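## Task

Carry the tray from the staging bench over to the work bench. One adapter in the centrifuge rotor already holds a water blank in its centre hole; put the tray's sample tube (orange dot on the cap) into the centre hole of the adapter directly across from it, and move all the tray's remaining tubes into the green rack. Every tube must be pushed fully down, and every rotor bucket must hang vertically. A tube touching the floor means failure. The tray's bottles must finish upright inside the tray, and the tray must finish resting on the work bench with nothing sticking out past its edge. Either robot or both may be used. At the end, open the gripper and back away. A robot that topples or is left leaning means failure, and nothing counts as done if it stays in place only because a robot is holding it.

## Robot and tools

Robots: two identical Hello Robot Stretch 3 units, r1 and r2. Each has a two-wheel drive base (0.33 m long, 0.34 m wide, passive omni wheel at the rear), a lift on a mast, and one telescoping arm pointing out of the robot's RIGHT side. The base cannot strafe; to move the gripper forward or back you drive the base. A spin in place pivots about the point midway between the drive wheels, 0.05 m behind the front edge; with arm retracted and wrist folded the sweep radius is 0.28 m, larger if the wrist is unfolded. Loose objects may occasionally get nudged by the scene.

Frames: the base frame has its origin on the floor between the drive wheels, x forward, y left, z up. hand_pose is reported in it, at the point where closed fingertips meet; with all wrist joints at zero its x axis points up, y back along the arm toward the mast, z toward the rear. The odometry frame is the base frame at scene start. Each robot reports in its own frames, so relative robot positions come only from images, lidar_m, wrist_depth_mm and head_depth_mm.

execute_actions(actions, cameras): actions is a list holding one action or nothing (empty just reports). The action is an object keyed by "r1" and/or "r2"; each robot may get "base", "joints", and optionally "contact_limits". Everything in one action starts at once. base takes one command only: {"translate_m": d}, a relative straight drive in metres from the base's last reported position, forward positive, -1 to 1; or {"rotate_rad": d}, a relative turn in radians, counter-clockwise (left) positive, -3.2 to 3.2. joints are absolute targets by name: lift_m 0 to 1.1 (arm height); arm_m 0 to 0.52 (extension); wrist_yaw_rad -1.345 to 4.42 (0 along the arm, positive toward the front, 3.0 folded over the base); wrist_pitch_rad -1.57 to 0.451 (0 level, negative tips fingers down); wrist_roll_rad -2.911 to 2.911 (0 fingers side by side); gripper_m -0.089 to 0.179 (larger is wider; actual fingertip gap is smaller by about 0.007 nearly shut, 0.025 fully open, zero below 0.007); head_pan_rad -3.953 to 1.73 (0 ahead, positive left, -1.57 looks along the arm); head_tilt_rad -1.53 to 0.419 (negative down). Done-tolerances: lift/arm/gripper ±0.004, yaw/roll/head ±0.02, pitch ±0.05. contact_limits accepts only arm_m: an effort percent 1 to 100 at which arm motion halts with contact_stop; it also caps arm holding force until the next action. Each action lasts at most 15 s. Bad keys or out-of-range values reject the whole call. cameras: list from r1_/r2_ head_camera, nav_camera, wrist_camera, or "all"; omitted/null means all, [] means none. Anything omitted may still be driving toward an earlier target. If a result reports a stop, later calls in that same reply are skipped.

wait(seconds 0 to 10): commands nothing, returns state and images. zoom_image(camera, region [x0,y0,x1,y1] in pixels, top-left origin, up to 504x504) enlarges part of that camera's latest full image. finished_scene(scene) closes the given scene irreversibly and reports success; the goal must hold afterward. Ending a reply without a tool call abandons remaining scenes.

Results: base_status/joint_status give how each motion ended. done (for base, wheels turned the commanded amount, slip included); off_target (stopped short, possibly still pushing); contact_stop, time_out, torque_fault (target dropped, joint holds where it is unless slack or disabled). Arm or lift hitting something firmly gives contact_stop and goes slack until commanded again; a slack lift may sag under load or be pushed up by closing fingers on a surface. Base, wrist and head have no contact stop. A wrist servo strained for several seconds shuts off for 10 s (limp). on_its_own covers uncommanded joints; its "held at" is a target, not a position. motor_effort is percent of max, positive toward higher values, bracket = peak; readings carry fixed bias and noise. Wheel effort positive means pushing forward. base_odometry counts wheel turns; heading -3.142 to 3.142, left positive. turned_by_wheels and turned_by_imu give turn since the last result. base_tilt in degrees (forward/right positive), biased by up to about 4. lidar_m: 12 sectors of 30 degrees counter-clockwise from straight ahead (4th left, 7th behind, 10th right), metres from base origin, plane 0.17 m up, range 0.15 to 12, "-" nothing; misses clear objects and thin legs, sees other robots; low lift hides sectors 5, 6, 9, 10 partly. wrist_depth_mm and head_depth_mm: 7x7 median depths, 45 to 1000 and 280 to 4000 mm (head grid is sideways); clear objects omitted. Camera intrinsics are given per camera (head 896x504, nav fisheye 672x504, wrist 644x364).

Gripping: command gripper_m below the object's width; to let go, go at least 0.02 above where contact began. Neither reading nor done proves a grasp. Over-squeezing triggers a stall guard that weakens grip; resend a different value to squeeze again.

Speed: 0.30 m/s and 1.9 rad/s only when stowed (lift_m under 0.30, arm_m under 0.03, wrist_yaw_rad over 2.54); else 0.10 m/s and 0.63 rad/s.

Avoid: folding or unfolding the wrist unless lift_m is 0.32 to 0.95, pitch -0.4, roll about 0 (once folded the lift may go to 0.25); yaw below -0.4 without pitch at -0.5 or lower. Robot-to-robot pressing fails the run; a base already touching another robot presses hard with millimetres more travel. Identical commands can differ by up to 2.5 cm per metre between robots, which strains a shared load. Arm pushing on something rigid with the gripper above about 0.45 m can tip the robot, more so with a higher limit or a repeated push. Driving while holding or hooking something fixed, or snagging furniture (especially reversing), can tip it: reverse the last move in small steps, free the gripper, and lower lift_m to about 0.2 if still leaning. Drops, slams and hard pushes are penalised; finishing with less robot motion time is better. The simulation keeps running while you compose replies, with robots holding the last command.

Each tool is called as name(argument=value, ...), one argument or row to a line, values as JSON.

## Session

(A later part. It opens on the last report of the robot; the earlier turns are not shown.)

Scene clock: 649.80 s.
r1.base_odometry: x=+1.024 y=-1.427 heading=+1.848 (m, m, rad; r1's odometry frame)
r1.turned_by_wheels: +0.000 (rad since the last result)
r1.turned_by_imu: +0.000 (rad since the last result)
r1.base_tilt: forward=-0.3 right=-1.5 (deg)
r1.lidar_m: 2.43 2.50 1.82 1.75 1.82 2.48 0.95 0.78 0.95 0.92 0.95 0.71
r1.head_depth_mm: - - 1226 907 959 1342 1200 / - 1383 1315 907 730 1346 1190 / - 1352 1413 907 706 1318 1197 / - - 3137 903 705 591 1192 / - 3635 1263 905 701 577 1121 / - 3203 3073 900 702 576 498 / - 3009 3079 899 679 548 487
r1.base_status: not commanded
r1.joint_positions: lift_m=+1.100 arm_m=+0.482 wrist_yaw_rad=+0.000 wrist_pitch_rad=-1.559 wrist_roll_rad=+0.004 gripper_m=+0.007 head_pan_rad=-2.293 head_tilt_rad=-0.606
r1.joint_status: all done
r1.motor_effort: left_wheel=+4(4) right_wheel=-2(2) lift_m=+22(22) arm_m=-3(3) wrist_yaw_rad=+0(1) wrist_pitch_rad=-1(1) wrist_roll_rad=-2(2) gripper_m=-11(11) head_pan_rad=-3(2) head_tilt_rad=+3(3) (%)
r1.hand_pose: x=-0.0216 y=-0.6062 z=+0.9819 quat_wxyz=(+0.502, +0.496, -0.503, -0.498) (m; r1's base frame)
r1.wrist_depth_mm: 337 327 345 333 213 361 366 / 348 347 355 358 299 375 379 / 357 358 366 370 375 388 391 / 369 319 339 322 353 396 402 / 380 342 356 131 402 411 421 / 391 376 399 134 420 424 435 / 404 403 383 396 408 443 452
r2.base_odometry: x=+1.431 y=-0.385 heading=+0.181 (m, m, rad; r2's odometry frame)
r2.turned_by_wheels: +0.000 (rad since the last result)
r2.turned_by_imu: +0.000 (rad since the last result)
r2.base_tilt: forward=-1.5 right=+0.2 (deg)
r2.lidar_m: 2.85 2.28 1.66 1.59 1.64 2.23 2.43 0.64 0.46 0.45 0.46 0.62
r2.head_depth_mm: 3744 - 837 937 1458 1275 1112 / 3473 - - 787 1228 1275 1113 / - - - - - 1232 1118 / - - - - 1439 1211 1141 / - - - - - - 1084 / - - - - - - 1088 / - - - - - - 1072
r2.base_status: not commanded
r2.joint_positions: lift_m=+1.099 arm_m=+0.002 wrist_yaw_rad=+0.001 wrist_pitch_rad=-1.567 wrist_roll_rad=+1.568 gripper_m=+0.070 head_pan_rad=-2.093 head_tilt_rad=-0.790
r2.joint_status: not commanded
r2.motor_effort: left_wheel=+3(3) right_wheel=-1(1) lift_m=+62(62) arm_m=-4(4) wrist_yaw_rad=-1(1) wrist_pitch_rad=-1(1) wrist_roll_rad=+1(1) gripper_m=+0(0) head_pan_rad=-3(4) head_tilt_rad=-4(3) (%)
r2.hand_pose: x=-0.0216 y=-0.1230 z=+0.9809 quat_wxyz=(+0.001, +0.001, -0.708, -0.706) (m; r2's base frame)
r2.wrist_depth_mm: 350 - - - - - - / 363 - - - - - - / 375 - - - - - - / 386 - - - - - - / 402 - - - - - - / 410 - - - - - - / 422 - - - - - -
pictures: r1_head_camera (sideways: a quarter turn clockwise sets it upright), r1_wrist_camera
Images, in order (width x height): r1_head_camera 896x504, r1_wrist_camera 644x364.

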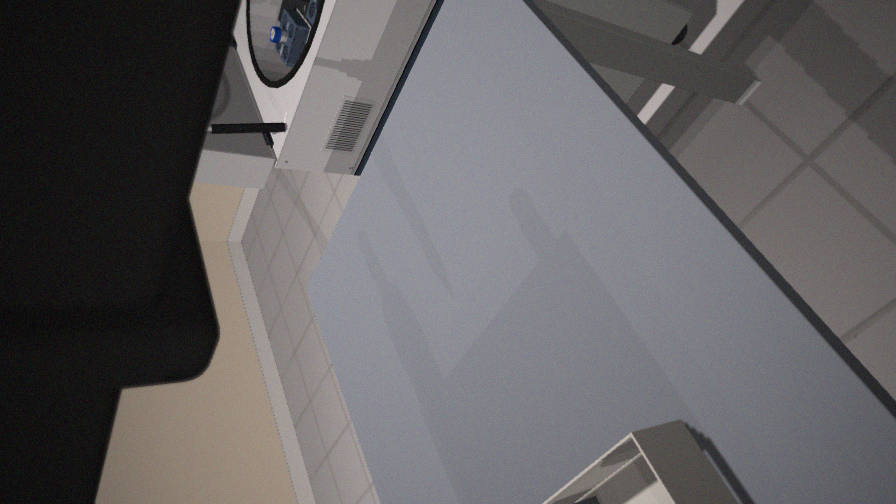

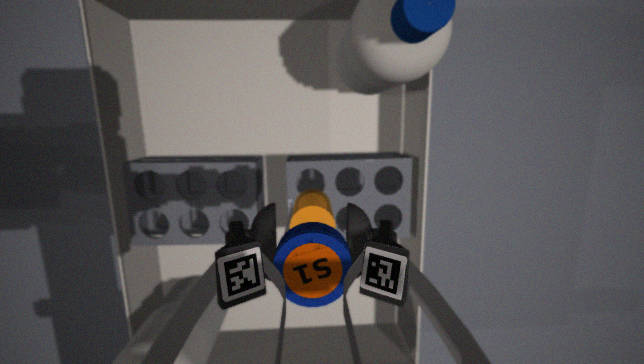

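execute_actions(
  actions=[
    {"r1":{"base":{"translate_m":-0.5},"joints":{"head_pan_rad":-2.4,"head_tilt_rad":-0.75}}},
  ],
  cameras=["r1_head_camera","r1_nav_camera"],
)

Scene clock: 662.33 s.
r1.base_odometry: x=+1.161 y=-1.908 heading=+1.848 (m, m, rad; r1's odometry frame)
r1.turned_by_wheels: +0.000 (rad since the last result)
r1.turned_by_imu: +0.004 (rad since the last result)
r1.base_tilt: forward=-0.3 right=-1.3 (deg)
r1.lidar_m: 1.18 2.49 1.82 1.75 1.82 2.39 0.95 0.49 0.36 0.92 0.95 1.19
r1.head_depth_mm: 2172 2326 939 1049 1470 1317 1130 / 2356 2464 981 823 1032 1283 1139 / 2465 1236 990 835 904 1118 1141 / 1079 1180 972 961 901 1172 1116 / 961 1069 962 1035 624 743 1111 / 884 958 1064 1065 624 543 1135 / 875 2964 2407 757 622 531 489
r1.base_status: done
r1.joint_positions: lift_m=+1.100 arm_m=+0.482 wrist_yaw_rad=+0.000 wrist_pitch_rad=-1.559 wrist_roll_rad=+0.004 gripper_m=+0.007 head_pan_rad=-2.393 head_tilt_rad=-0.741
r1.joint_status: all done
r1.motor_effort: left_wheel=+4(3) right_wheel=-2(7) lift_m=+22(22) arm_m=-3(3) wrist_yaw_rad=-1(0) wrist_pitch_rad=-1(1) wrist_roll_rad=-2(2) gripper_m=-10(12) head_pan_rad=-3(12) head_tilt_rad=-4(19) (%)
r1.hand_pose: x=-0.0216 y=-0.6062 z=+0.9819 quat_wxyz=(+0.502, +0.496, -0.503, -0.498) (m; r1's base frame)
r1.wrist_depth_mm: 340 342 346 350 356 363 566 / 349 353 357 363 368 374 571 / 360 362 367 373 377 387 569 / 368 377 382 384 391 397 573 / 382 386 390 131 407 415 572 / 393 396 409 134 422 432 585 / 408 410 419 431 433 693 611
r2.base_odometry: x=+1.431 y=-0.385 heading=+0.181 (m, m, rad; r2's odometry frame)
r2.turned_by_wheels: +0.000 (rad since the last result)
r2.turned_by_imu: +0.000 (rad since the last result)
r2.base_tilt: forward=-1.5 right=+0.3 (deg)
r2.lidar_m: 2.86 2.28 1.66 1.59 1.65 2.23 2.42 0.64 0.46 0.45 0.46 0.62
r2.head_depth_mm: 3758 - 838 938 1452 1272 1111 / 3491 - - 787 1229 1277 1116 / - - - - - 1232 1115 / - - - - 1439 1207 1141 / - - - - - - 1086 / - - - - - - 1086 / - - - - - - 1072
r2.base_status: not commanded
r2.joint_positions: lift_m=+1.099 arm_m=+0.002 wrist_yaw_rad=+0.001 wrist_pitch_rad=-1.567 wrist_roll_rad=+1.568 gripper_m=+0.070 head_pan_rad=-2.093 head_tilt_rad=-0.790
r2.joint_status: not commanded
r2.motor_effort: left_wheel=+3(3) right_wheel=-2(2) lift_m=+63(62) arm_m=-4(4) wrist_yaw_rad=-1(1) wrist_pitch_rad=-1(1) wrist_roll_rad=+1(1) gripper_m=+0(1) head_pan_rad=-4(4) head_tilt_rad=-3(3) (%)
r2.hand_pose: x=-0.0216 y=-0.1230 z=+0.9809 quat_wxyz=(+0.001, +0.001, -0.708, -0.706) (m; r2's base frame)
r2.wrist_depth_mm: 354 - - - - - - / 361 - - - - - - / 378 - - - - - - / 385 - - - - - - / 402 - - - - - - / 410 - - - - - - / 425 - - - - - -
pictures: r1_head_camera (sideways: a quarter turn clockwise sets it upright), r1_nav_camera (sideways: a quarter turn counterclockwise sets it upright)
Images, in order (width x height): r1_head_camera 896x504, r1_nav_camera 672x504.

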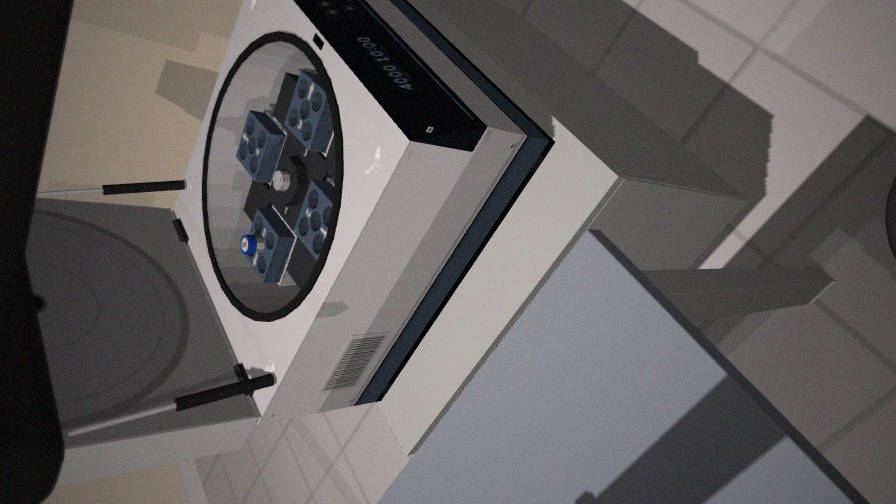

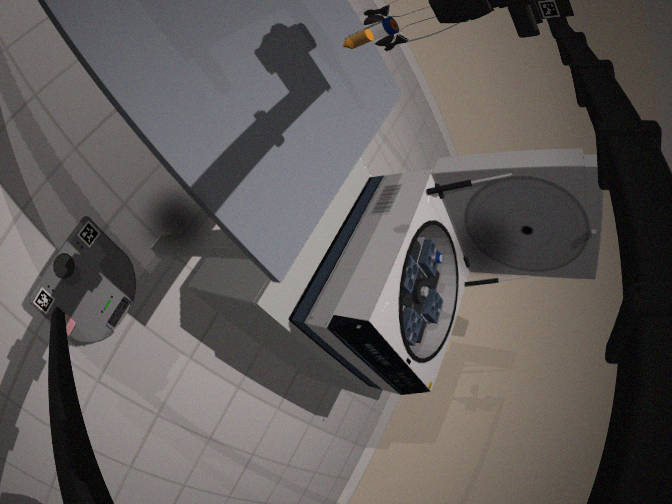

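execute_actions(
  actions=[
    {"r1":{"joints":{"arm_m":0.1}}},
  ],
  cameras=[],
)

execute_actions(
  actions=[
    {"r1":{"base":{"translate_m":-0.75},"joints":{"head_pan_rad":-1.57,"head_tilt_rad":-0.95}}},
  ],
  cameras=["r1_head_camera","r1_wrist_camera"],
)

Scene clock: 680.90 s.
r1.base_odometry: x=+1.161 y=-1.908 heading=+1.848 (m, m, rad; r1's odometry frame)
r1.turned_by_wheels: +0.000 (rad since the last result)
r1.turned_by_imu: +0.002 (rad since the last result)
r1.base_tilt: forward=-0.3 right=-1.3 (deg)
r1.lidar_m: 1.18 2.49 1.82 1.75 1.82 2.40 0.95 0.49 0.36 0.92 0.95 1.19
r1.head_depth_mm: 2208 2332 936 1044 1472 1314 1139 / 2370 2485 984 825 1036 1285 1136 / 2460 1234 993 837 902 1122 1142 / 1077 1167 972 956 900 1168 1115 / 976 1067 960 1042 628 745 1111 / 881 954 1067 1066 623 542 1121 / 869 2972 2391 760 622 525 489
r1.base_status: not commanded
r1.joint_positions: lift_m=+1.100 arm_m=+0.100 wrist_yaw_rad=+0.000 wrist_pitch_rad=-1.559 wrist_roll_rad=+0.002 gripper_m=+0.007 head_pan_rad=-2.393 head_tilt_rad=-0.741
r1.joint_status: all done
r1.motor_effort: left_wheel=+4(4) right_wheel=-2(2) lift_m=+22(22) arm_m=-3(3) wrist_yaw_rad=+0(0) wrist_pitch_rad=-1(1) wrist_roll_rad=-1(2) gripper_m=-12(10) head_pan_rad=-2(2) head_tilt_rad=-5(6) (%)
r1.hand_pose: x=-0.0216 y=-0.2242 z=+0.9819 quat_wxyz=(+0.502, +0.497, -0.503, -0.498) (m; r1's base frame)
r1.wrist_depth_mm: 338 343 347 352 358 361 568 / 348 351 358 362 369 370 569 / 357 361 370 376 381 383 617 / - - - - - - - / - - - 131 - - - / - - - 133 - - - / - - - - - - -
r2.base_odometry: x=+1.431 y=-0.385 heading=+0.181 (m, m, rad; r2's odometry frame)
r2.turned_by_wheels: +0.000 (rad since the last result)
r2.turned_by_imu: +0.000 (rad since the last result)
r2.base_tilt: forward=-1.5 right=+0.2 (deg)
r2.lidar_m: 2.85 2.28 1.66 1.59 1.65 2.24 2.43 0.64 0.46 0.45 0.46 0.62
r2.head_depth_mm: 3777 - 837 938 1453 1272 1114 / 3499 - - 787 1233 1283 1118 / - - - - - 1234 1119 / - - - - 1439 1213 1142 / - - - - - - 1082 / - - - - - - 1088 / - - - - - - 1072
r2.base_status: not commanded
r2.joint_positions: lift_m=+1.099 arm_m=+0.002 wrist_yaw_rad=+0.001 wrist_pitch_rad=-1.567 wrist_roll_rad=+1.568 gripper_m=+0.070 head_pan_rad=-2.093 head_tilt_rad=-0.790
r2.joint_status: not commanded
r2.motor_effort: left_wheel=+3(3) right_wheel=-2(2) lift_m=+62(62) arm_m=-5(4) wrist_yaw_rad=+0(1) wrist_pitch_rad=-1(1) wrist_roll_rad=+1(1) gripper_m=+0(1) head_pan_rad=-3(3) head_tilt_rad=-3(3) (%)
r2.hand_pose: x=-0.0216 y=-0.1230 z=+0.9809 quat_wxyz=(+0.001, +0.001, -0.708, -0.706) (m; r2's base frame)
r2.wrist_depth_mm: 353 - - - - - - / 364 - - - - - - / 375 - - - - - - / 383 - - - - - - / 399 - - - - - - / 410 - - - - - - / 427 - - - - - -
pictures: none
No camera images: the call's "cameras" was empty. Leave "cameras" out to get every camera's image.

Scene clock: 689.37 s.
r1.base_odometry: x=+1.366 y=-2.630 heading=+1.848 (m, m, rad; r1's odometry frame)
r1.turned_by_wheels: +0.000 (rad since the last result)
r1.turned_by_imu: +0.002 (rad since the last result)
r1.base_tilt: forward=-0.3 right=-1.5 (deg)
r1.lidar_m: 1.91 2.49 1.82 1.75 1.81 1.62 1.57 0.34 0.25 0.24 0.25 0.34
r1.head_depth_mm: 761 808 740 581 605 923 1102 / - - 728 574 600 915 1126 / - - - 650 601 911 - / 731 - 711 664 597 897 - / 749 826 743 574 594 891 1090 / 731 786 731 576 593 884 1094 / 2670 2206 1767 585 647 875 1094
r1.base_status: done
r1.joint_positions: lift_m=+1.100 arm_m=+0.100 wrist_yaw_rad=+0.000 wrist_pitch_rad=-1.559 wrist_roll_rad=+0.002 gripper_m=+0.007 head_pan_rad=-1.577 head_tilt_rad=-0.938
r1.joint_status: all done
r1.motor_effort: left_wheel=+4(7) right_wheel=-2(6) lift_m=+22(22) arm_m=-3(3) wrist_yaw_rad=-1(0) wrist_pitch_rad=-1(1) wrist_roll_rad=-1(1) gripper_m=-11(11) head_pan_rad=+2(28) head_tilt_rad=-6(23) (%)
r1.hand_pose: x=-0.0216 y=-0.2242 z=+0.9819 quat_wxyz=(+0.502, +0.497, -0.503, -0.498) (m; r1's base frame)
r1.wrist_depth_mm: - 301 306 397 422 319 325 / - 310 314 316 323 330 - / - 574 421 425 445 604 - / - - - - - - - / - - - 131 - - - / - - - 133 - - - / - - - - - - -
r2.base_odometry: x=+1.431 y=-0.385 heading=+0.181 (m, m, rad; r2's odometry frame)
r2.turned_by_wheels: +0.000 (rad since the last result)
r2.turned_by_imu: +0.000 (rad since the last result)
r2.base_tilt: forward=-1.5 right=+0.3 (deg)
r2.lidar_m: 2.86 2.29 1.66 1.59 1.65 2.23 2.42 0.64 0.46 0.44 0.46 0.62
r2.head_depth_mm: 3792 - 837 936 1454 1274 1108 / 3500 - - 786 1224 1279 1114 / - - - - - 1233 1120 / - - - - 1439 1210 1139 / - - - - - - 1086 / - - - - - - 1090 / - - - - - - 1072
r2.base_status: not commanded
r2.joint_positions: lift_m=+1.099 arm_m=+0.002 wrist_yaw_rad=+0.001 wrist_pitch_rad=-1.567 wrist_roll_rad=+1.568 gripper_m=+0.070 head_pan_rad=-2.093 head_tilt_rad=-0.790
r2.joint_status: not commanded
r2.motor_effort: left_wheel=+3(3) right_wheel=-2(1) lift_m=+62(62) arm_m=-4(4) wrist_yaw_rad=+0(1) wrist_pitch_rad=-2(1) wrist_roll_rad=+1(1) gripper_m=+0(1) head_pan_rad=-3(3) head_tilt_rad=-3(3) (%)
r2.hand_pose: x=-0.0216 y=-0.1230 z=+0.9809 quat_wxyz=(+0.001, +0.001, -0.708, -0.706) (m; r2's base frame)
r2.wrist_depth_mm: 352 - - - - - - / 364 - - - - - - / 374 - - - - - - / 389 - - - - - - / 398 - - - - - - / 410 - - - - - - / 424 - - - - - -
pictures: r1_head_camera (sideways: a quarter turn clockwise sets it upright), r1_wrist_camera
Images, in order (width x height): r1_head_camera 896x504, r1_wrist_camera 644x364.

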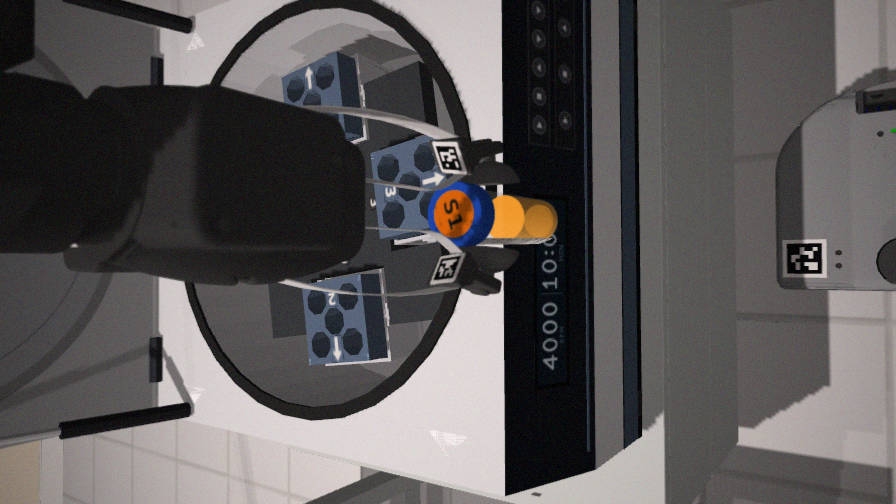

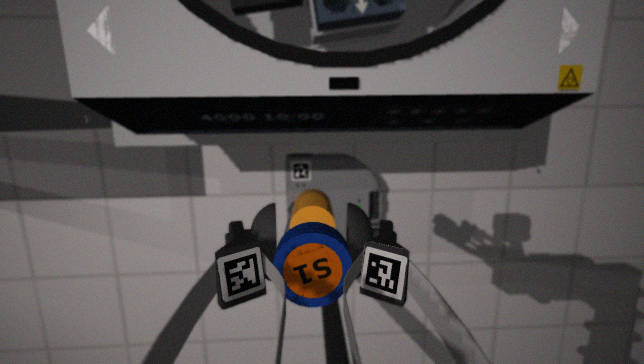

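execute_actions(
  actions=[
    {"r1":{"base":{"translate_m":-0.045},"joints":{"arm_m":0.29}}},
  ],
  cameras=["r1_head_camera","r1_wrist_camera"],
)

Scene clock: 699.50 s.
r1.base_odometry: x=+1.379 y=-2.673 heading=+1.848 (m, m, rad; r1's odometry frame)
r1.turned_by_wheels: +0.000 (rad since the last result)
r1.turned_by_imu: +0.001 (rad since the last result)
r1.base_tilt: forward=-0.3 right=-1.4 (deg)
r1.lidar_m: 1.95 2.49 1.82 1.75 1.82 1.58 1.52 0.34 0.25 0.24 0.25 0.34
r1.head_depth_mm: 754 2112 695 582 604 921 1096 / 756 816 765 579 602 915 1137 / 769 833 744 632 601 911 - / - 831 719 620 598 898 - / 748 831 748 659 595 890 1091 / 750 805 773 574 594 881 1096 / 766 2066 688 574 591 877 1092
r1.base_status: done
r1.joint_positions: lift_m=+1.100 arm_m=+0.290 wrist_yaw_rad=+0.000 wrist_pitch_rad=-1.559 wrist_roll_rad=+0.002 gripper_m=+0.007 head_pan_rad=-1.577 head_tilt_rad=-0.938
r1.joint_status: all done
r1.motor_effort: left_wheel=+4(5) right_wheel=-2(7) lift_m=+22(22) arm_m=+4(4) wrist_yaw_rad=+0(0) wrist_pitch_rad=-1(1) wrist_roll_rad=-1(1) gripper_m=-11(11) head_pan_rad=+2(3) head_tilt_rad=-6(6) (%)
r1.hand_pose: x=-0.0216 y=-0.4135 z=+0.9819 quat_wxyz=(+0.502, +0.497, -0.503, -0.498) (m; r1's base frame)
r1.wrist_depth_mm: 298 349 357 351 352 336 - / 305 359 374 380 385 333 - / 316 374 386 372 398 338 - / 328 330 423 408 384 348 - / 470 339 346 132 356 364 - / - - - 133 - - - / - - - - - - -
r2.base_odometry: x=+1.431 y=-0.385 heading=+0.181 (m, m, rad; r2's odometry frame)
r2.turned_by_wheels: +0.000 (rad since the last result)
r2.turned_by_imu: +0.000 (rad since the last result)
r2.base_tilt: forward=-1.5 right=+0.3 (deg)
r2.lidar_m: 2.85 2.28 1.65 1.59 1.65 2.24 2.43 0.64 0.46 0.45 0.46 0.62
r2.head_depth_mm: 3779 - 839 937 1458 1270 1112 / 3518 - - 788 1227 1272 1116 / - - - - - 1229 1118 / - - - - 1437 1210 1138 / - - - - - - 1087 / - - - - - - 1093 / - - - - - - 1073
r2.base_status: not commanded
r2.joint_positions: lift_m=+1.099 arm_m=+0.002 wrist_yaw_rad=+0.001 wrist_pitch_rad=-1.567 wrist_roll_rad=+1.568 gripper_m=+0.070 head_pan_rad=-2.093 head_tilt_rad=-0.790
r2.joint_status: not commanded
r2.motor_effort: left_wheel=+3(3) right_wheel=-2(2) lift_m=+62(62) arm_m=-4(4) wrist_yaw_rad=-1(0) wrist_pitch_rad=-1(1) wrist_roll_rad=+1(1) gripper_m=+0(0) head_pan_rad=-3(3) head_tilt_rad=-3(3) (%)
r2.hand_pose: x=-0.0216 y=-0.1230 z=+0.9809 quat_wxyz=(+0.001, +0.001, -0.708, -0.706) (m; r2's base frame)
r2.wrist_depth_mm: 351 - - - - - - / 364 - - - - - - / 373 - - - - - - / 384 - - - - - - / 401 - - - - - - / 411 - - - - - - / 427 - - - - - -
pictures: r1_head_camera (sideways: a quarter turn clockwise sets it upright), r1_wrist_camera
Images, in order (width x height): r1_head_camera 896x504, r1_wrist_camera 644x364.

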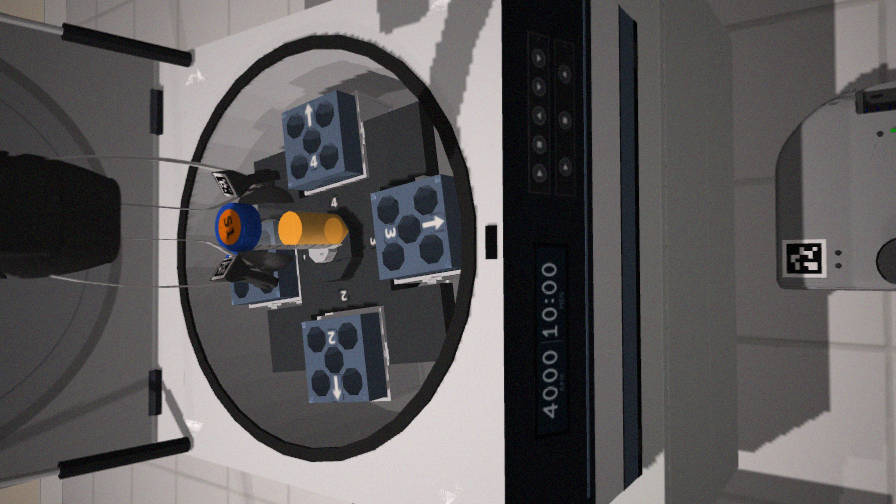

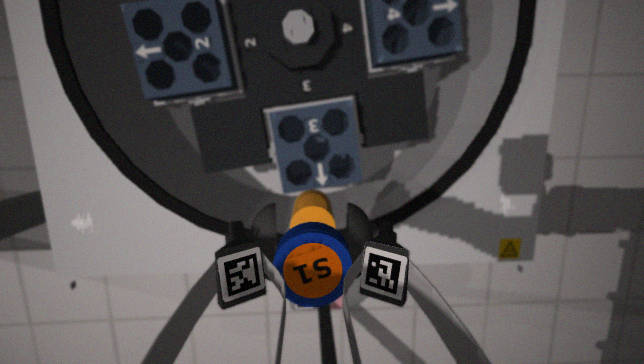

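execute_actions(
  actions=[
    {"r1":{"base":{"translate_m":-0.005},"joints":{"arm_m":0.323,"lift_m":1.05}}},
  ],
  cameras=["r1_head_camera","r1_wrist_camera"],
)

zoom_image(
  camera="r1_head_camera",
  region=[180,120,500,340],
)

Scene clock: 705.60 s.
r1.base_odometry: x=+1.380 y=-2.678 heading=+1.848 (m, m, rad; r1's odometry frame)
r1.turned_by_wheels: +0.000 (rad since the last result)
r1.turned_by_imu: +0.001 (rad since the last result)
r1.base_tilt: forward=-0.2 right=-1.4 (deg)
r1.lidar_m: 1.96 2.49 1.81 1.75 1.82 1.58 1.52 0.34 0.25 0.24 0.25 0.34
r1.head_depth_mm: 770 2154 697 580 604 915 1107 / 752 815 766 578 601 912 1130 / 750 838 733 633 600 909 - / - 831 711 621 597 899 - / 746 833 749 661 595 896 1095 / 748 808 778 575 593 885 1091 / 745 2020 680 575 591 879 1096
r1.base_status: done
r1.joint_positions: lift_m=+1.050 arm_m=+0.323 wrist_yaw_rad=+0.000 wrist_pitch_rad=-1.559 wrist_roll_rad=+0.002 gripper_m=+0.007 head_pan_rad=-1.577 head_tilt_rad=-0.938
r1.joint_status: all done
r1.motor_effort: left_wheel=+4(5) right_wheel=-2(6) lift_m=+14(20) arm_m=+3(3) wrist_yaw_rad=+0(0) wrist_pitch_rad=-1(1) wrist_roll_rad=-1(2) gripper_m=-11(10) head_pan_rad=+2(3) head_tilt_rad=-5(7) (%)
r1.hand_pose: x=-0.0216 y=-0.4465 z=+0.9325 quat_wxyz=(+0.502, +0.497, -0.503, -0.498) (m; r1's base frame)
r1.wrist_depth_mm: 300 302 315 317 306 308 277 / 297 299 323 327 338 321 - / 282 338 338 338 349 310 - / 275 345 345 330 384 300 - / 284 292 385 132 318 309 - / 292 298 305 134 313 318 - / - - - - - - -
r2.base_odometry: x=+1.431 y=-0.385 heading=+0.181 (m, m, rad; r2's odometry frame)
r2.turned_by_wheels: +0.000 (rad since the last result)
r2.turned_by_imu: +0.000 (rad since the last result)
r2.base_tilt: forward=-1.5 right=+0.3 (deg)
r2.lidar_m: 2.86 2.28 1.65 1.59 1.64 2.23 2.42 0.64 0.46 0.44 0.46 0.62
r2.head_depth_mm: 3788 - 840 937 1455 1273 1111 / 3536 - - 786 1234 1275 1115 / - - - - - 1231 1116 / - - - - 1436 1211 1143 / - - - - - - 1085 / - - - - - - 1088 / - - - - - - 1072
r2.base_status: not commanded
r2.joint_positions: lift_m=+1.099 arm_m=+0.002 wrist_yaw_rad=+0.001 wrist_pitch_rad=-1.567 wrist_roll_rad=+1.568 gripper_m=+0.070 head_pan_rad=-2.093 head_tilt_rad=-0.790
r2.joint_status: not commanded
r2.motor_effort: left_wheel=+3(3) right_wheel=-2(2) lift_m=+62(62) arm_m=-4(4) wrist_yaw_rad=-1(0) wrist_pitch_rad=-1(1) wrist_roll_rad=+1(1) gripper_m=+0(1) head_pan_rad=-3(4) head_tilt_rad=-3(4) (%)
r2.hand_pose: x=-0.0216 y=-0.1230 z=+0.9809 quat_wxyz=(+0.001, +0.001, -0.708, -0.706) (m; r2's base frame)
r2.wrist_depth_mm: 353 - - - - - - / 366 - - - - - - / 378 - - - - - - / 385 - - - - - - / 406 - - - - - - / 409 - - - - - - / 425 - - - - - -
pictures: r1_head_camera (sideways: a quarter turn clockwise sets it upright), r1_wrist_camera
Images, in order (width x height): r1_head_camera 896x504, r1_wrist_camera 644x364.

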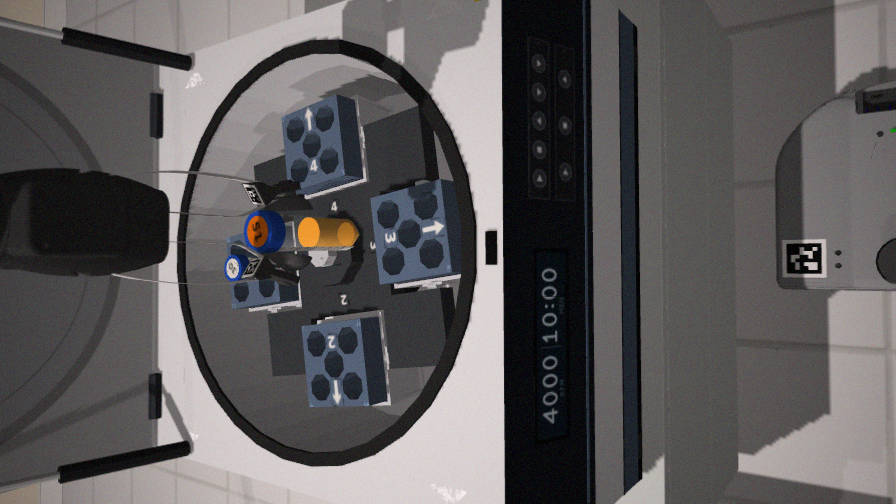

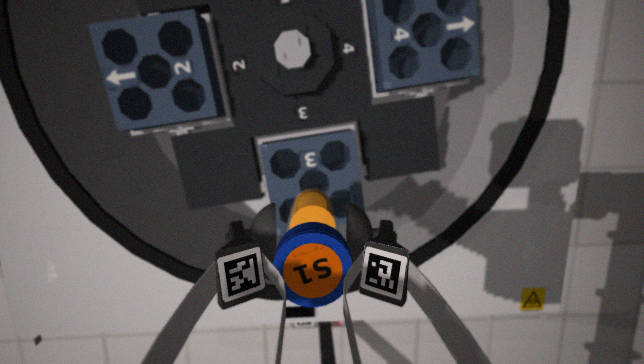

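Region (180, 120, 500, 340) of r1_head_camera's 896x504 image, scaled by 1.575, with more detail than that image has; it fills the top 346 rows of this view, and the rest is white.

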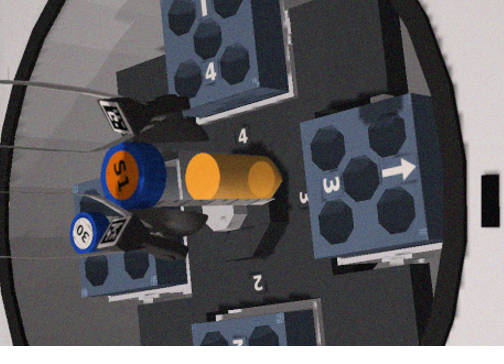

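execute_actions(
  actions=[
    {"r1":{"joints":{"arm_m":0.326,"lift_m":1.03}}},
  ],
  cameras=["r1_head_camera","r1_wrist_camera"],
)

zoom_image(
  camera="r1_wrist_camera",
  region=[220,110,420,260],
)

zoom_image(
  camera="r1_head_camera",
  region=[220,140,480,320],
)

Scene clock: 713.97 s.
r1.base_odometry: x=+1.380 y=-2.678 heading=+1.848 (m, m, rad; r1's odometry frame)
r1.turned_by_wheels: +0.000 (rad since the last result)
r1.turned_by_imu: +0.001 (rad since the last result)
r1.base_tilt: forward=-0.3 right=-1.3 (deg)
r1.lidar_m: 1.96 2.49 1.82 1.75 1.81 1.58 1.52 0.34 0.25 0.24 0.25 0.34
r1.head_depth_mm: 767 2120 694 581 604 921 1094 / 752 813 764 578 602 915 1133 / 752 838 728 635 598 912 - / - 837 713 622 598 900 - / 750 830 753 660 595 890 1100 / 746 811 780 575 593 882 1089 / 748 2007 678 572 589 872 1088
r1.base_status: not commanded
r1.joint_positions: lift_m=+1.030 arm_m=+0.326 wrist_yaw_rad=+0.000 wrist_pitch_rad=-1.559 wrist_roll_rad=+0.002 gripper_m=+0.007 head_pan_rad=-1.577 head_tilt_rad=-0.938
r1.joint_status: all done
r1.motor_effort: left_wheel=+4(4) right_wheel=-2(2) lift_m=+14(12) arm_m=+4(2) wrist_yaw_rad=+0(1) wrist_pitch_rad=-1(1) wrist_roll_rad=-1(1) gripper_m=-10(11) head_pan_rad=+2(2) head_tilt_rad=-5(6) (%)
r1.hand_pose: x=-0.0216 y=-0.4495 z=+0.9125 quat_wxyz=(+0.502, +0.497, -0.503, -0.498) (m; r1's base frame)
r1.wrist_depth_mm: 284 284 295 298 291 289 255 / 297 279 306 309 317 309 262 / 284 315 316 319 326 311 273 / 257 337 323 306 351 280 282 / 263 294 372 131 321 285 - / 273 276 283 134 292 295 - / 280 284 292 - - - -
r2.base_odometry: x=+1.431 y=-0.385 heading=+0.181 (m, m, rad; r2's odometry frame)
r2.turned_by_wheels: +0.000 (rad since the last result)
r2.turned_by_imu: +0.000 (rad since the last result)
r2.base_tilt: forward=-1.6 right=+0.2 (deg)
r2.lidar_m: 2.85 2.28 1.65 1.59 1.64 2.23 2.43 0.64 0.46 0.44 0.46 0.62
r2.head_depth_mm: 3749 - 837 940 1453 1273 1111 / 3495 - - 789 1235 1281 1116 / - - - - - 1233 1113 / - - - - 1438 1211 1141 / - - - - - - 1087 / - - - - - - 1085 / - - - - - - 1073
r2.base_status: not commanded
r2.joint_positions: lift_m=+1.099 arm_m=+0.002 wrist_yaw_rad=+0.001 wrist_pitch_rad=-1.567 wrist_roll_rad=+1.568 gripper_m=+0.070 head_pan_rad=-2.093 head_tilt_rad=-0.790
r2.joint_status: not commanded
r2.motor_effort: left_wheel=+3(3) right_wheel=-2(1) lift_m=+62(62) arm_m=-5(5) wrist_yaw_rad=-1(1) wrist_pitch_rad=-1(1) wrist_roll_rad=+1(1) gripper_m=+0(0) head_pan_rad=-4(4) head_tilt_rad=-3(4) (%)
r2.hand_pose: x=-0.0216 y=-0.1230 z=+0.9809 quat_wxyz=(+0.001, +0.001, -0.708, -0.706) (m; r2's base frame)
r2.wrist_depth_mm: 354 - - - - - - / 364 - - - - - - / 375 - - - - - - / 384 - - - - - - / 398 - - - - - - / 412 - - - - - - / 426 - - - - - -
pictures: r1_head_camera (sideways: a quarter turn clockwise sets it upright), r1_wrist_camera
Images, in order (width x height): r1_head_camera 896x504, r1_wrist_camera 644x364.

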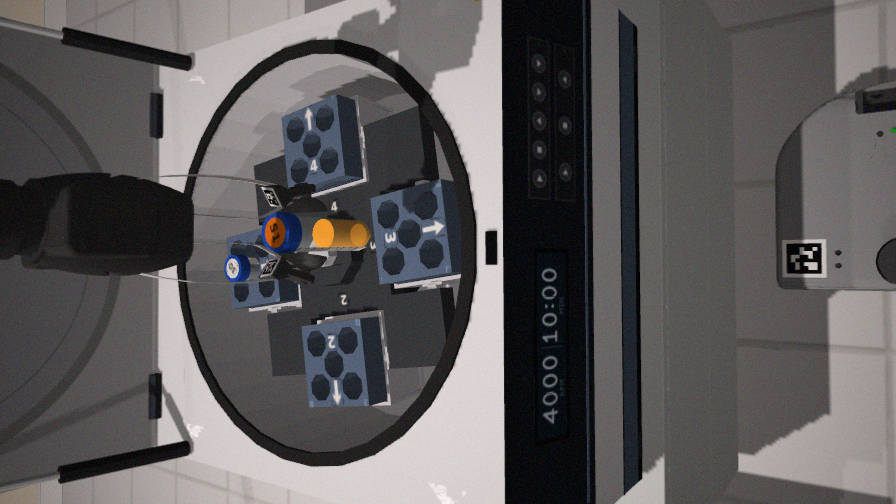

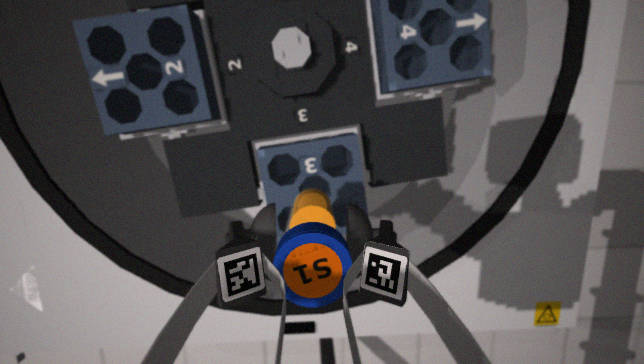

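Region (220, 110, 420, 260) of r1_wrist_camera's 644x364 image, scaled by 2.520; it fills the top 378 rows of this view, and the rest is white.

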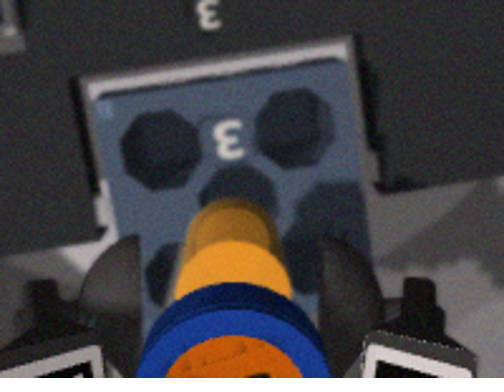

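Region (220, 140, 480, 320) of r1_head_camera's 896x504 image, scaled by 1.938, with more detail than that image has; it fills the top 349 rows of this view, and the rest is white.

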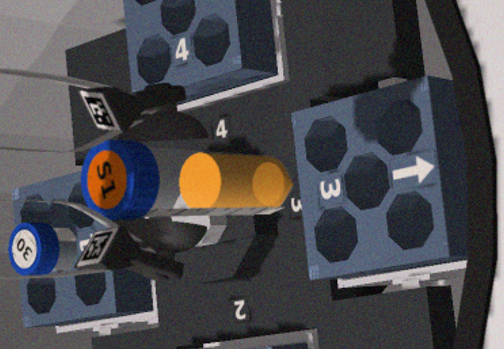

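execute_actions(
  actions=[
    {"r1":{"base":{"translate_m":-0.002},"joints":{"lift_m":0.995}}},
  ],
  cameras=["r1_head_camera","r1_wrist_camera"],
)

zoom_image(
  camera="r1_head_camera",
  region=[220,140,480,320],
)

Scene clock: 721.53 s.
r1.base_odometry: x=+1.381 y=-2.680 heading=+1.848 (m, m, rad; r1's odometry frame)
r1.turned_by_wheels: +0.000 (rad since the last result)
r1.turned_by_imu: +0.001 (rad since the last result)
r1.base_tilt: forward=-0.2 right=-1.3 (deg)
r1.lidar_m: 1.96 2.48 1.82 1.75 1.81 1.57 1.51 0.34 0.25 0.24 0.25 0.34
r1.head_depth_mm: 771 2116 695 581 604 921 1094 / 791 819 767 579 602 913 1131 / 787 837 726 630 599 906 - / 731 824 715 623 599 900 - / 748 836 759 660 594 893 1097 / 748 807 780 574 590 886 1091 / 747 2033 679 573 591 880 1086
r1.base_status: done
r1.joint_positions: lift_m=+0.995 arm_m=+0.326 wrist_yaw_rad=+0.000 wrist_pitch_rad=-1.559 wrist_roll_rad=+0.002 gripper_m=+0.007 head_pan_rad=-1.577 head_tilt_rad=-0.938
r1.joint_status: all done
r1.motor_effort: left_wheel=+4(7) right_wheel=-2(7) lift_m=+13(11) arm_m=+4(3) wrist_yaw_rad=+0(0) wrist_pitch_rad=-1(1) wrist_roll_rad=-1(1) gripper_m=-10(11) head_pan_rad=+4(3) head_tilt_rad=-5(7) (%)
r1.hand_pose: x=-0.0216 y=-0.4495 z=+0.8775 quat_wxyz=(+0.502, +0.497, -0.503, -0.498) (m; r1's base frame)
r1.wrist_depth_mm: 240 239 262 250 255 269 224 / 256 251 273 274 283 288 229 / 271 283 282 283 290 308 235 / 260 311 291 271 300 277 242 / 233 294 333 131 321 250 250 / 235 243 275 133 254 255 260 / 243 245 252 257 260 264 272
r2.base_odometry: x=+1.431 y=-0.385 heading=+0.181 (m, m, rad; r2's odometry frame)
r2.turned_by_wheels: +0.000 (rad since the last result)
r2.turned_by_imu: +0.000 (rad since the last result)
r2.base_tilt: forward=-1.5 right=+0.2 (deg)
r2.lidar_m: 2.85 2.29 1.65 1.59 1.65 2.23 2.43 0.64 0.46 0.44 0.46 0.62
r2.head_depth_mm: 3788 - 836 937 1455 1275 1114 / 3490 - - 786 1234 1277 1115 / - - - - - 1232 1116 / - - - - 1439 1215 1138 / - - - - - - 1089 / - - - - - - 1087 / - - - - - - 1071
r2.base_status: not commanded
r2.joint_positions: lift_m=+1.099 arm_m=+0.002 wrist_yaw_rad=+0.001 wrist_pitch_rad=-1.567 wrist_roll_rad=+1.568 gripper_m=+0.070 head_pan_rad=-2.093 head_tilt_rad=-0.790
r2.joint_status: not commanded
r2.motor_effort: left_wheel=+3(3) right_wheel=-2(2) lift_m=+63(62) arm_m=-4(4) wrist_yaw_rad=-1(0) wrist_pitch_rad=-1(1) wrist_roll_rad=+1(1) gripper_m=+0(0) head_pan_rad=-3(3) head_tilt_rad=-4(3) (%)
r2.hand_pose: x=-0.0216 y=-0.1230 z=+0.9809 quat_wxyz=(+0.001, +0.001, -0.708, -0.706) (m; r2's base frame)
r2.wrist_depth_mm: 351 - - - - - - / 362 - - - - - - / 374 - - - - - - / 388 - - - - - - / 397 - - - - - - / 410 - - - - - - / 427 - - - - - -
pictures: r1_head_camera (sideways: a quarter turn clockwise sets it upright), r1_wrist_camera
Images, in order (width x height): r1_head_camera 896x504, r1_wrist_camera 644x364.

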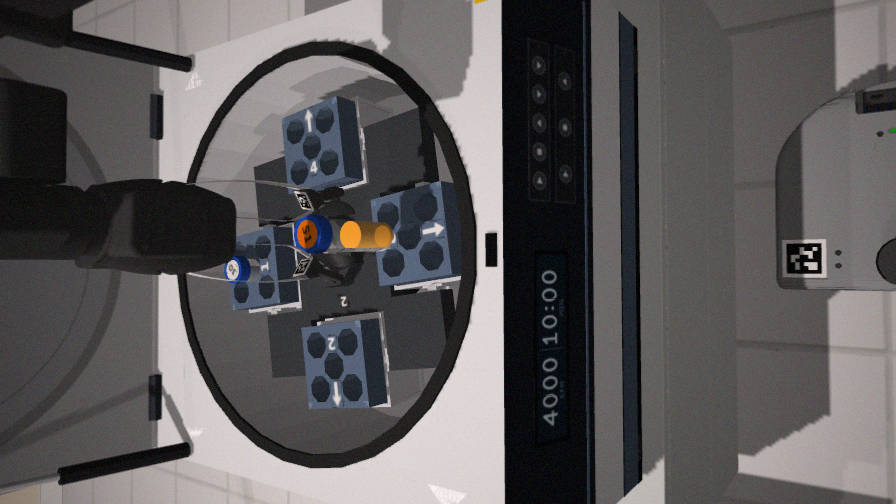

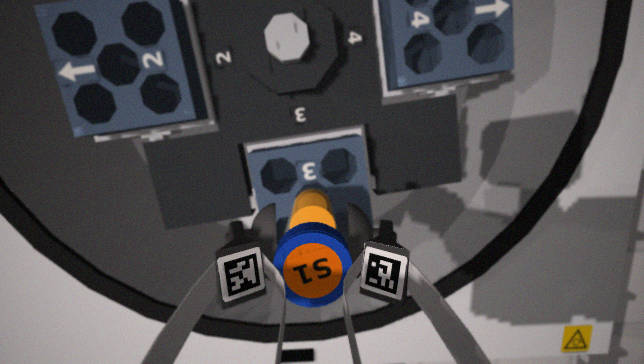

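Region (220, 140, 480, 320) of r1_head_camera's 896x504 image, scaled by 1.938, with more detail than that image has; it fills the top 349 rows of this view, and the rest is white.

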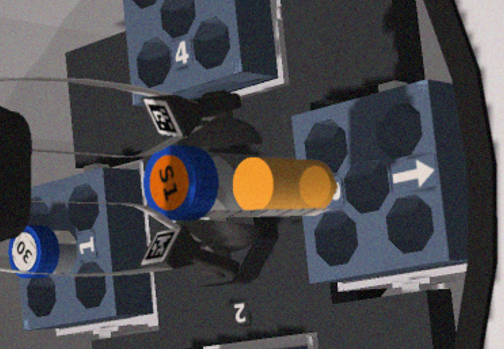

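execute_actions(
  actions=[
    {"r1":{"joints":{"arm_m":0.329,"lift_m":0.975}}},
  ],
  cameras=["r1_head_camera","r1_wrist_camera"],
)

zoom_image(
  camera="r1_head_camera",
  region=[220,140,480,320],
)

Scene clock: 728.43 s.
r1.base_odometry: x=+1.381 y=-2.680 heading=+1.848 (m, m, rad; r1's odometry frame)
r1.turned_by_wheels: +0.000 (rad since the last result)
r1.turned_by_imu: +0.001 (rad since the last result)
r1.base_tilt: forward=-0.2 right=-1.3 (deg)
r1.lidar_m: 1.96 2.49 1.82 1.75 1.82 1.58 1.51 0.34 0.25 0.24 0.25 0.34
r1.head_depth_mm: - 2097 690 580 604 920 1101 / 789 817 763 580 601 916 1127 / - 838 745 629 598 909 - / 749 - 728 619 596 902 - / 748 831 765 661 595 896 1095 / 748 809 782 576 594 878 1088 / 744 2013 679 574 593 878 1093
r1.base_status: not commanded
r1.joint_positions: lift_m=+0.975 arm_m=+0.329 wrist_yaw_rad=+0.000 wrist_pitch_rad=-1.559 wrist_roll_rad=+0.002 gripper_m=+0.007 head_pan_rad=-1.577 head_tilt_rad=-0.938
r1.joint_status: all done
r1.motor_effort: left_wheel=+4(4) right_wheel=-2(2) lift_m=+14(13) arm_m=+4(3) wrist_yaw_rad=+0(0) wrist_pitch_rad=-1(1) wrist_roll_rad=-1(1) gripper_m=-9(11) head_pan_rad=+3(2) head_tilt_rad=-6(6) (%)
r1.hand_pose: x=-0.0216 y=-0.4525 z=+0.8575 quat_wxyz=(+0.502, +0.497, -0.503, -0.498) (m; r1's base frame)
r1.wrist_depth_mm: 218 222 242 232 237 247 224 / 223 229 252 257 259 271 222 / 257 262 262 264 271 290 216 / 263 289 269 249 280 279 221 / 234 278 277 131 323 244 228 / 214 246 278 134 255 233 236 / 222 224 230 237 238 241 244
r2.base_odometry: x=+1.431 y=-0.385 heading=+0.181 (m, m, rad; r2's odometry frame)
r2.turned_by_wheels: +0.000 (rad since the last result)
r2.turned_by_imu: +0.000 (rad since the last result)
r2.base_tilt: forward=-1.5 right=+0.3 (deg)
r2.lidar_m: 2.85 2.28 1.66 1.59 1.64 2.24 2.42 0.64 0.46 0.44 0.46 0.62
r2.head_depth_mm: 3764 - 837 934 1457 1271 1110 / 3530 - - 784 1227 1274 1116 / - - - - - 1228 1116 / - - - - 1441 1211 1141 / - - - - - - 1088 / - - - - - - 1090 / - - - - - - 1073
r2.base_status: not commanded
r2.joint_positions: lift_m=+1.099 arm_m=+0.002 wrist_yaw_rad=+0.001 wrist_pitch_rad=-1.567 wrist_roll_rad=+1.568 gripper_m=+0.070 head_pan_rad=-2.093 head_tilt_rad=-0.790
r2.joint_status: not commanded
r2.motor_effort: left_wheel=+3(3) right_wheel=-2(2) lift_m=+62(62) arm_m=-4(4) wrist_yaw_rad=-1(1) wrist_pitch_rad=-1(1) wrist_roll_rad=+1(1) gripper_m=+0(0) head_pan_rad=-3(4) head_tilt_rad=-3(4) (%)
r2.hand_pose: x=-0.0216 y=-0.1230 z=+0.9809 quat_wxyz=(+0.001, +0.001, -0.708, -0.706) (m; r2's base frame)
r2.wrist_depth_mm: 352 - - - - - - / 363 - - - - - - / 377 - - - - - - / 386 - - - - - - / 397 - - - - - - / 412 - - - - - - / 425 - - - - - -
pictures: r1_head_camera (sideways: a quarter turn clockwise sets it upright), r1_wrist_camera
Images, in order (width x height): r1_head_camera 896x504, r1_wrist_camera 644x364.

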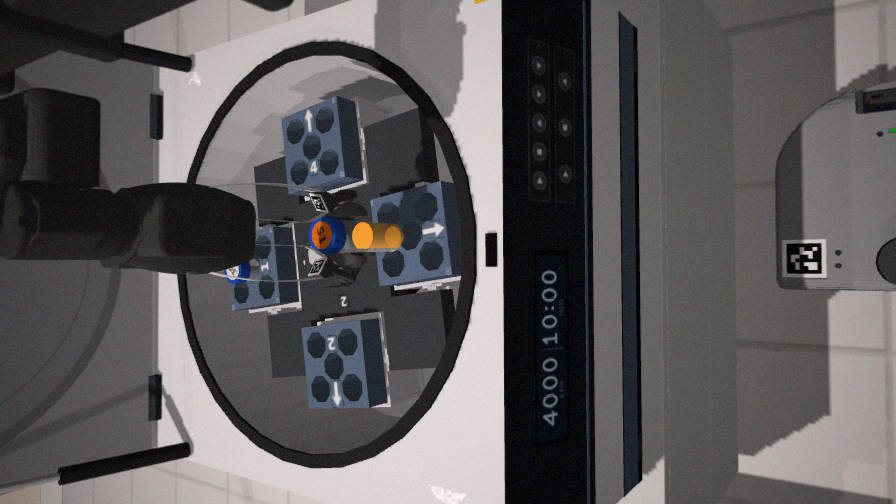

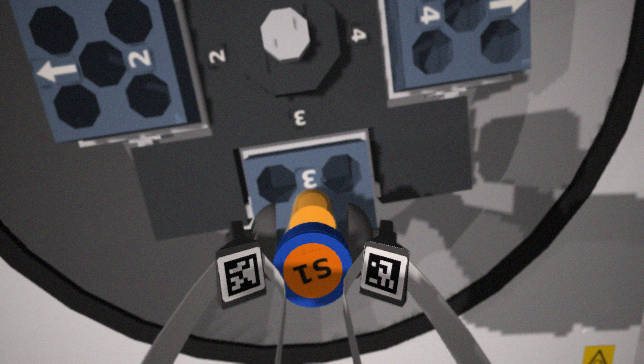

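Region (220, 140, 480, 320) of r1_head_camera's 896x504 image, scaled by 1.938, with more detail than that image has; it fills the top 349 rows of this view, and the rest is white.

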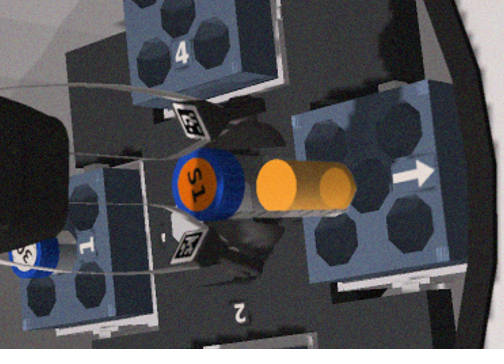

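execute_actions(
  actions=[
    {"r1":{"base":{"translate_m":-0.003},"joints":{"lift_m":0.955}}},
  ],
  cameras=["r1_head_camera","r1_wrist_camera"],
)

zoom_image(
  camera="r1_head_camera",
  region=[220,140,480,320],
)

Scene clock: 739.77 s.
r1.base_odometry: x=+1.381 y=-2.682 heading=+1.848 (m, m, rad; r1's odometry frame)
r1.turned_by_wheels: +0.000 (rad since the last result)
r1.turned_by_imu: +0.001 (rad since the last result)
r1.base_tilt: forward=-0.3 right=-1.5 (deg)
r1.lidar_m: 1.96 2.49 1.82 1.75 1.81 1.57 1.51 0.34 0.25 0.24 0.25 0.34
r1.head_depth_mm: - 807 680 579 603 922 1095 / 772 816 760 579 601 911 1133 / - 836 761 630 598 903 - / 751 - 725 622 597 902 - / 747 829 763 659 595 892 1096 / 746 816 780 573 592 884 1098 / 748 854 685 574 591 882 1091
r1.base_status: done
r1.joint_positions: lift_m=+0.955 arm_m=+0.329 wrist_yaw_rad=+0.000 wrist_pitch_rad=-1.559 wrist_roll_rad=+0.002 gripper_m=+0.007 head_pan_rad=-1.577 head_tilt_rad=-0.938
r1.joint_status: all done
r1.motor_effort: left_wheel=+4(5) right_wheel=-3(7) lift_m=+14(13) arm_m=+4(3) wrist_yaw_rad=+0(0) wrist_pitch_rad=-1(1) wrist_roll_rad=-1(2) gripper_m=-11(11) head_pan_rad=+3(2) head_tilt_rad=-6(6) (%)
r1.hand_pose: x=-0.0216 y=-0.4525 z=+0.8375 quat_wxyz=(+0.502, +0.497, -0.503, -0.498) (m; r1's base frame)
r1.wrist_depth_mm: 202 213 212 212 220 214 221 / 207 214 234 237 242 258 219 / 215 242 242 245 249 287 211 / 265 248 248 229 258 261 201 / 238 266 256 132 318 241 206 / 208 250 279 133 252 212 213 / 199 204 231 229 217 217 221
r2.base_odometry: x=+1.431 y=-0.385 heading=+0.181 (m, m, rad; r2's odometry frame)
r2.turned_by_wheels: +0.000 (rad since the last result)
r2.turned_by_imu: +0.000 (rad since the last result)
r2.base_tilt: forward=-1.4 right=+0.2 (deg)
r2.lidar_m: 2.85 2.29 1.65 1.59 1.64 2.24 2.42 0.64 0.46 0.44 0.46 0.62
r2.head_depth_mm: 3775 - 837 936 1454 1270 1110 / 3545 - - 787 1228 1277 1111 / - - - - - 1230 1119 / - - - - 1435 1212 1145 / - - - - - - 1084 / - - - - - - 1089 / - - - - - - 1072
r2.base_status: not commanded
r2.joint_positions: lift_m=+1.099 arm_m=+0.002 wrist_yaw_rad=+0.001 wrist_pitch_rad=-1.567 wrist_roll_rad=+1.568 gripper_m=+0.070 head_pan_rad=-2.093 head_tilt_rad=-0.790
r2.joint_status: not commanded
r2.motor_effort: left_wheel=+3(3) right_wheel=-2(2) lift_m=+62(62) arm_m=-4(4) wrist_yaw_rad=+0(0) wrist_pitch_rad=-1(1) wrist_roll_rad=+1(1) gripper_m=+1(1) head_pan_rad=-4(3) head_tilt_rad=-3(3) (%)
r2.hand_pose: x=-0.0216 y=-0.1230 z=+0.9809 quat_wxyz=(+0.001, +0.001, -0.708, -0.706) (m; r2's base frame)
r2.wrist_depth_mm: 353 - - - - - - / 361 - - - - - - / 375 - - - - - - / 385 - - - - - - / 399 - - - - - - / 408 - - - - - - / 426 - - - - - -
pictures: r1_head_camera (sideways: a quarter turn clockwise sets it upright), r1_wrist_camera
Images, in order (width x height): r1_head_camera 896x504, r1_wrist_camera 644x364.

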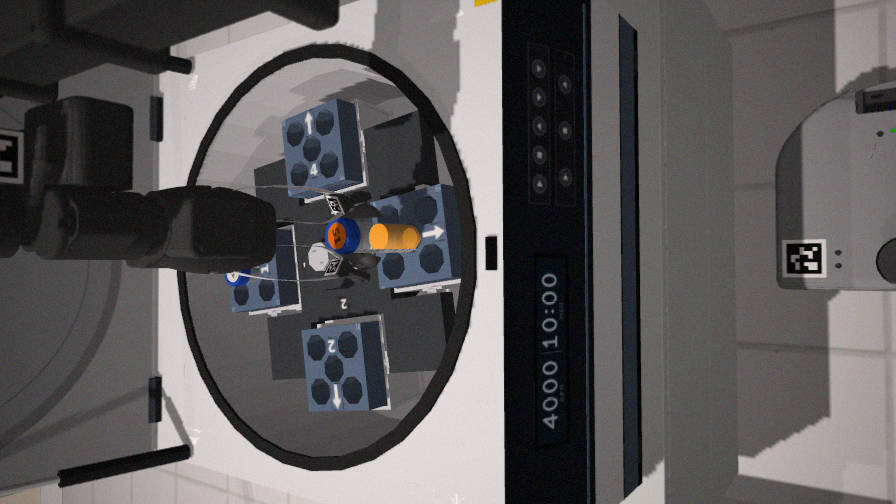

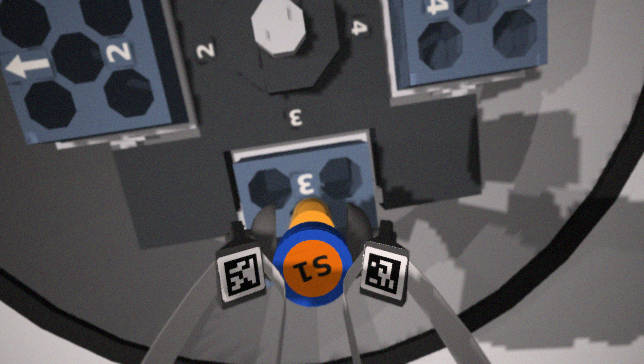

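Region (220, 140, 480, 320) of r1_head_camera's 896x504 image, scaled by 1.938, with more detail than that image has; it fills the top 349 rows of this view, and the rest is white.

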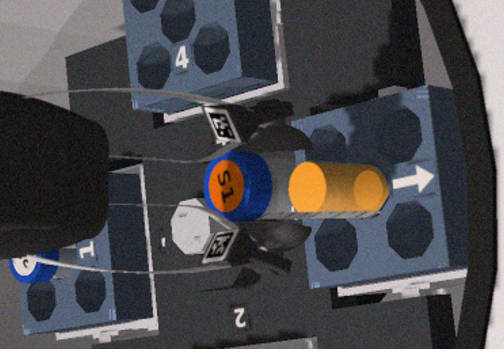

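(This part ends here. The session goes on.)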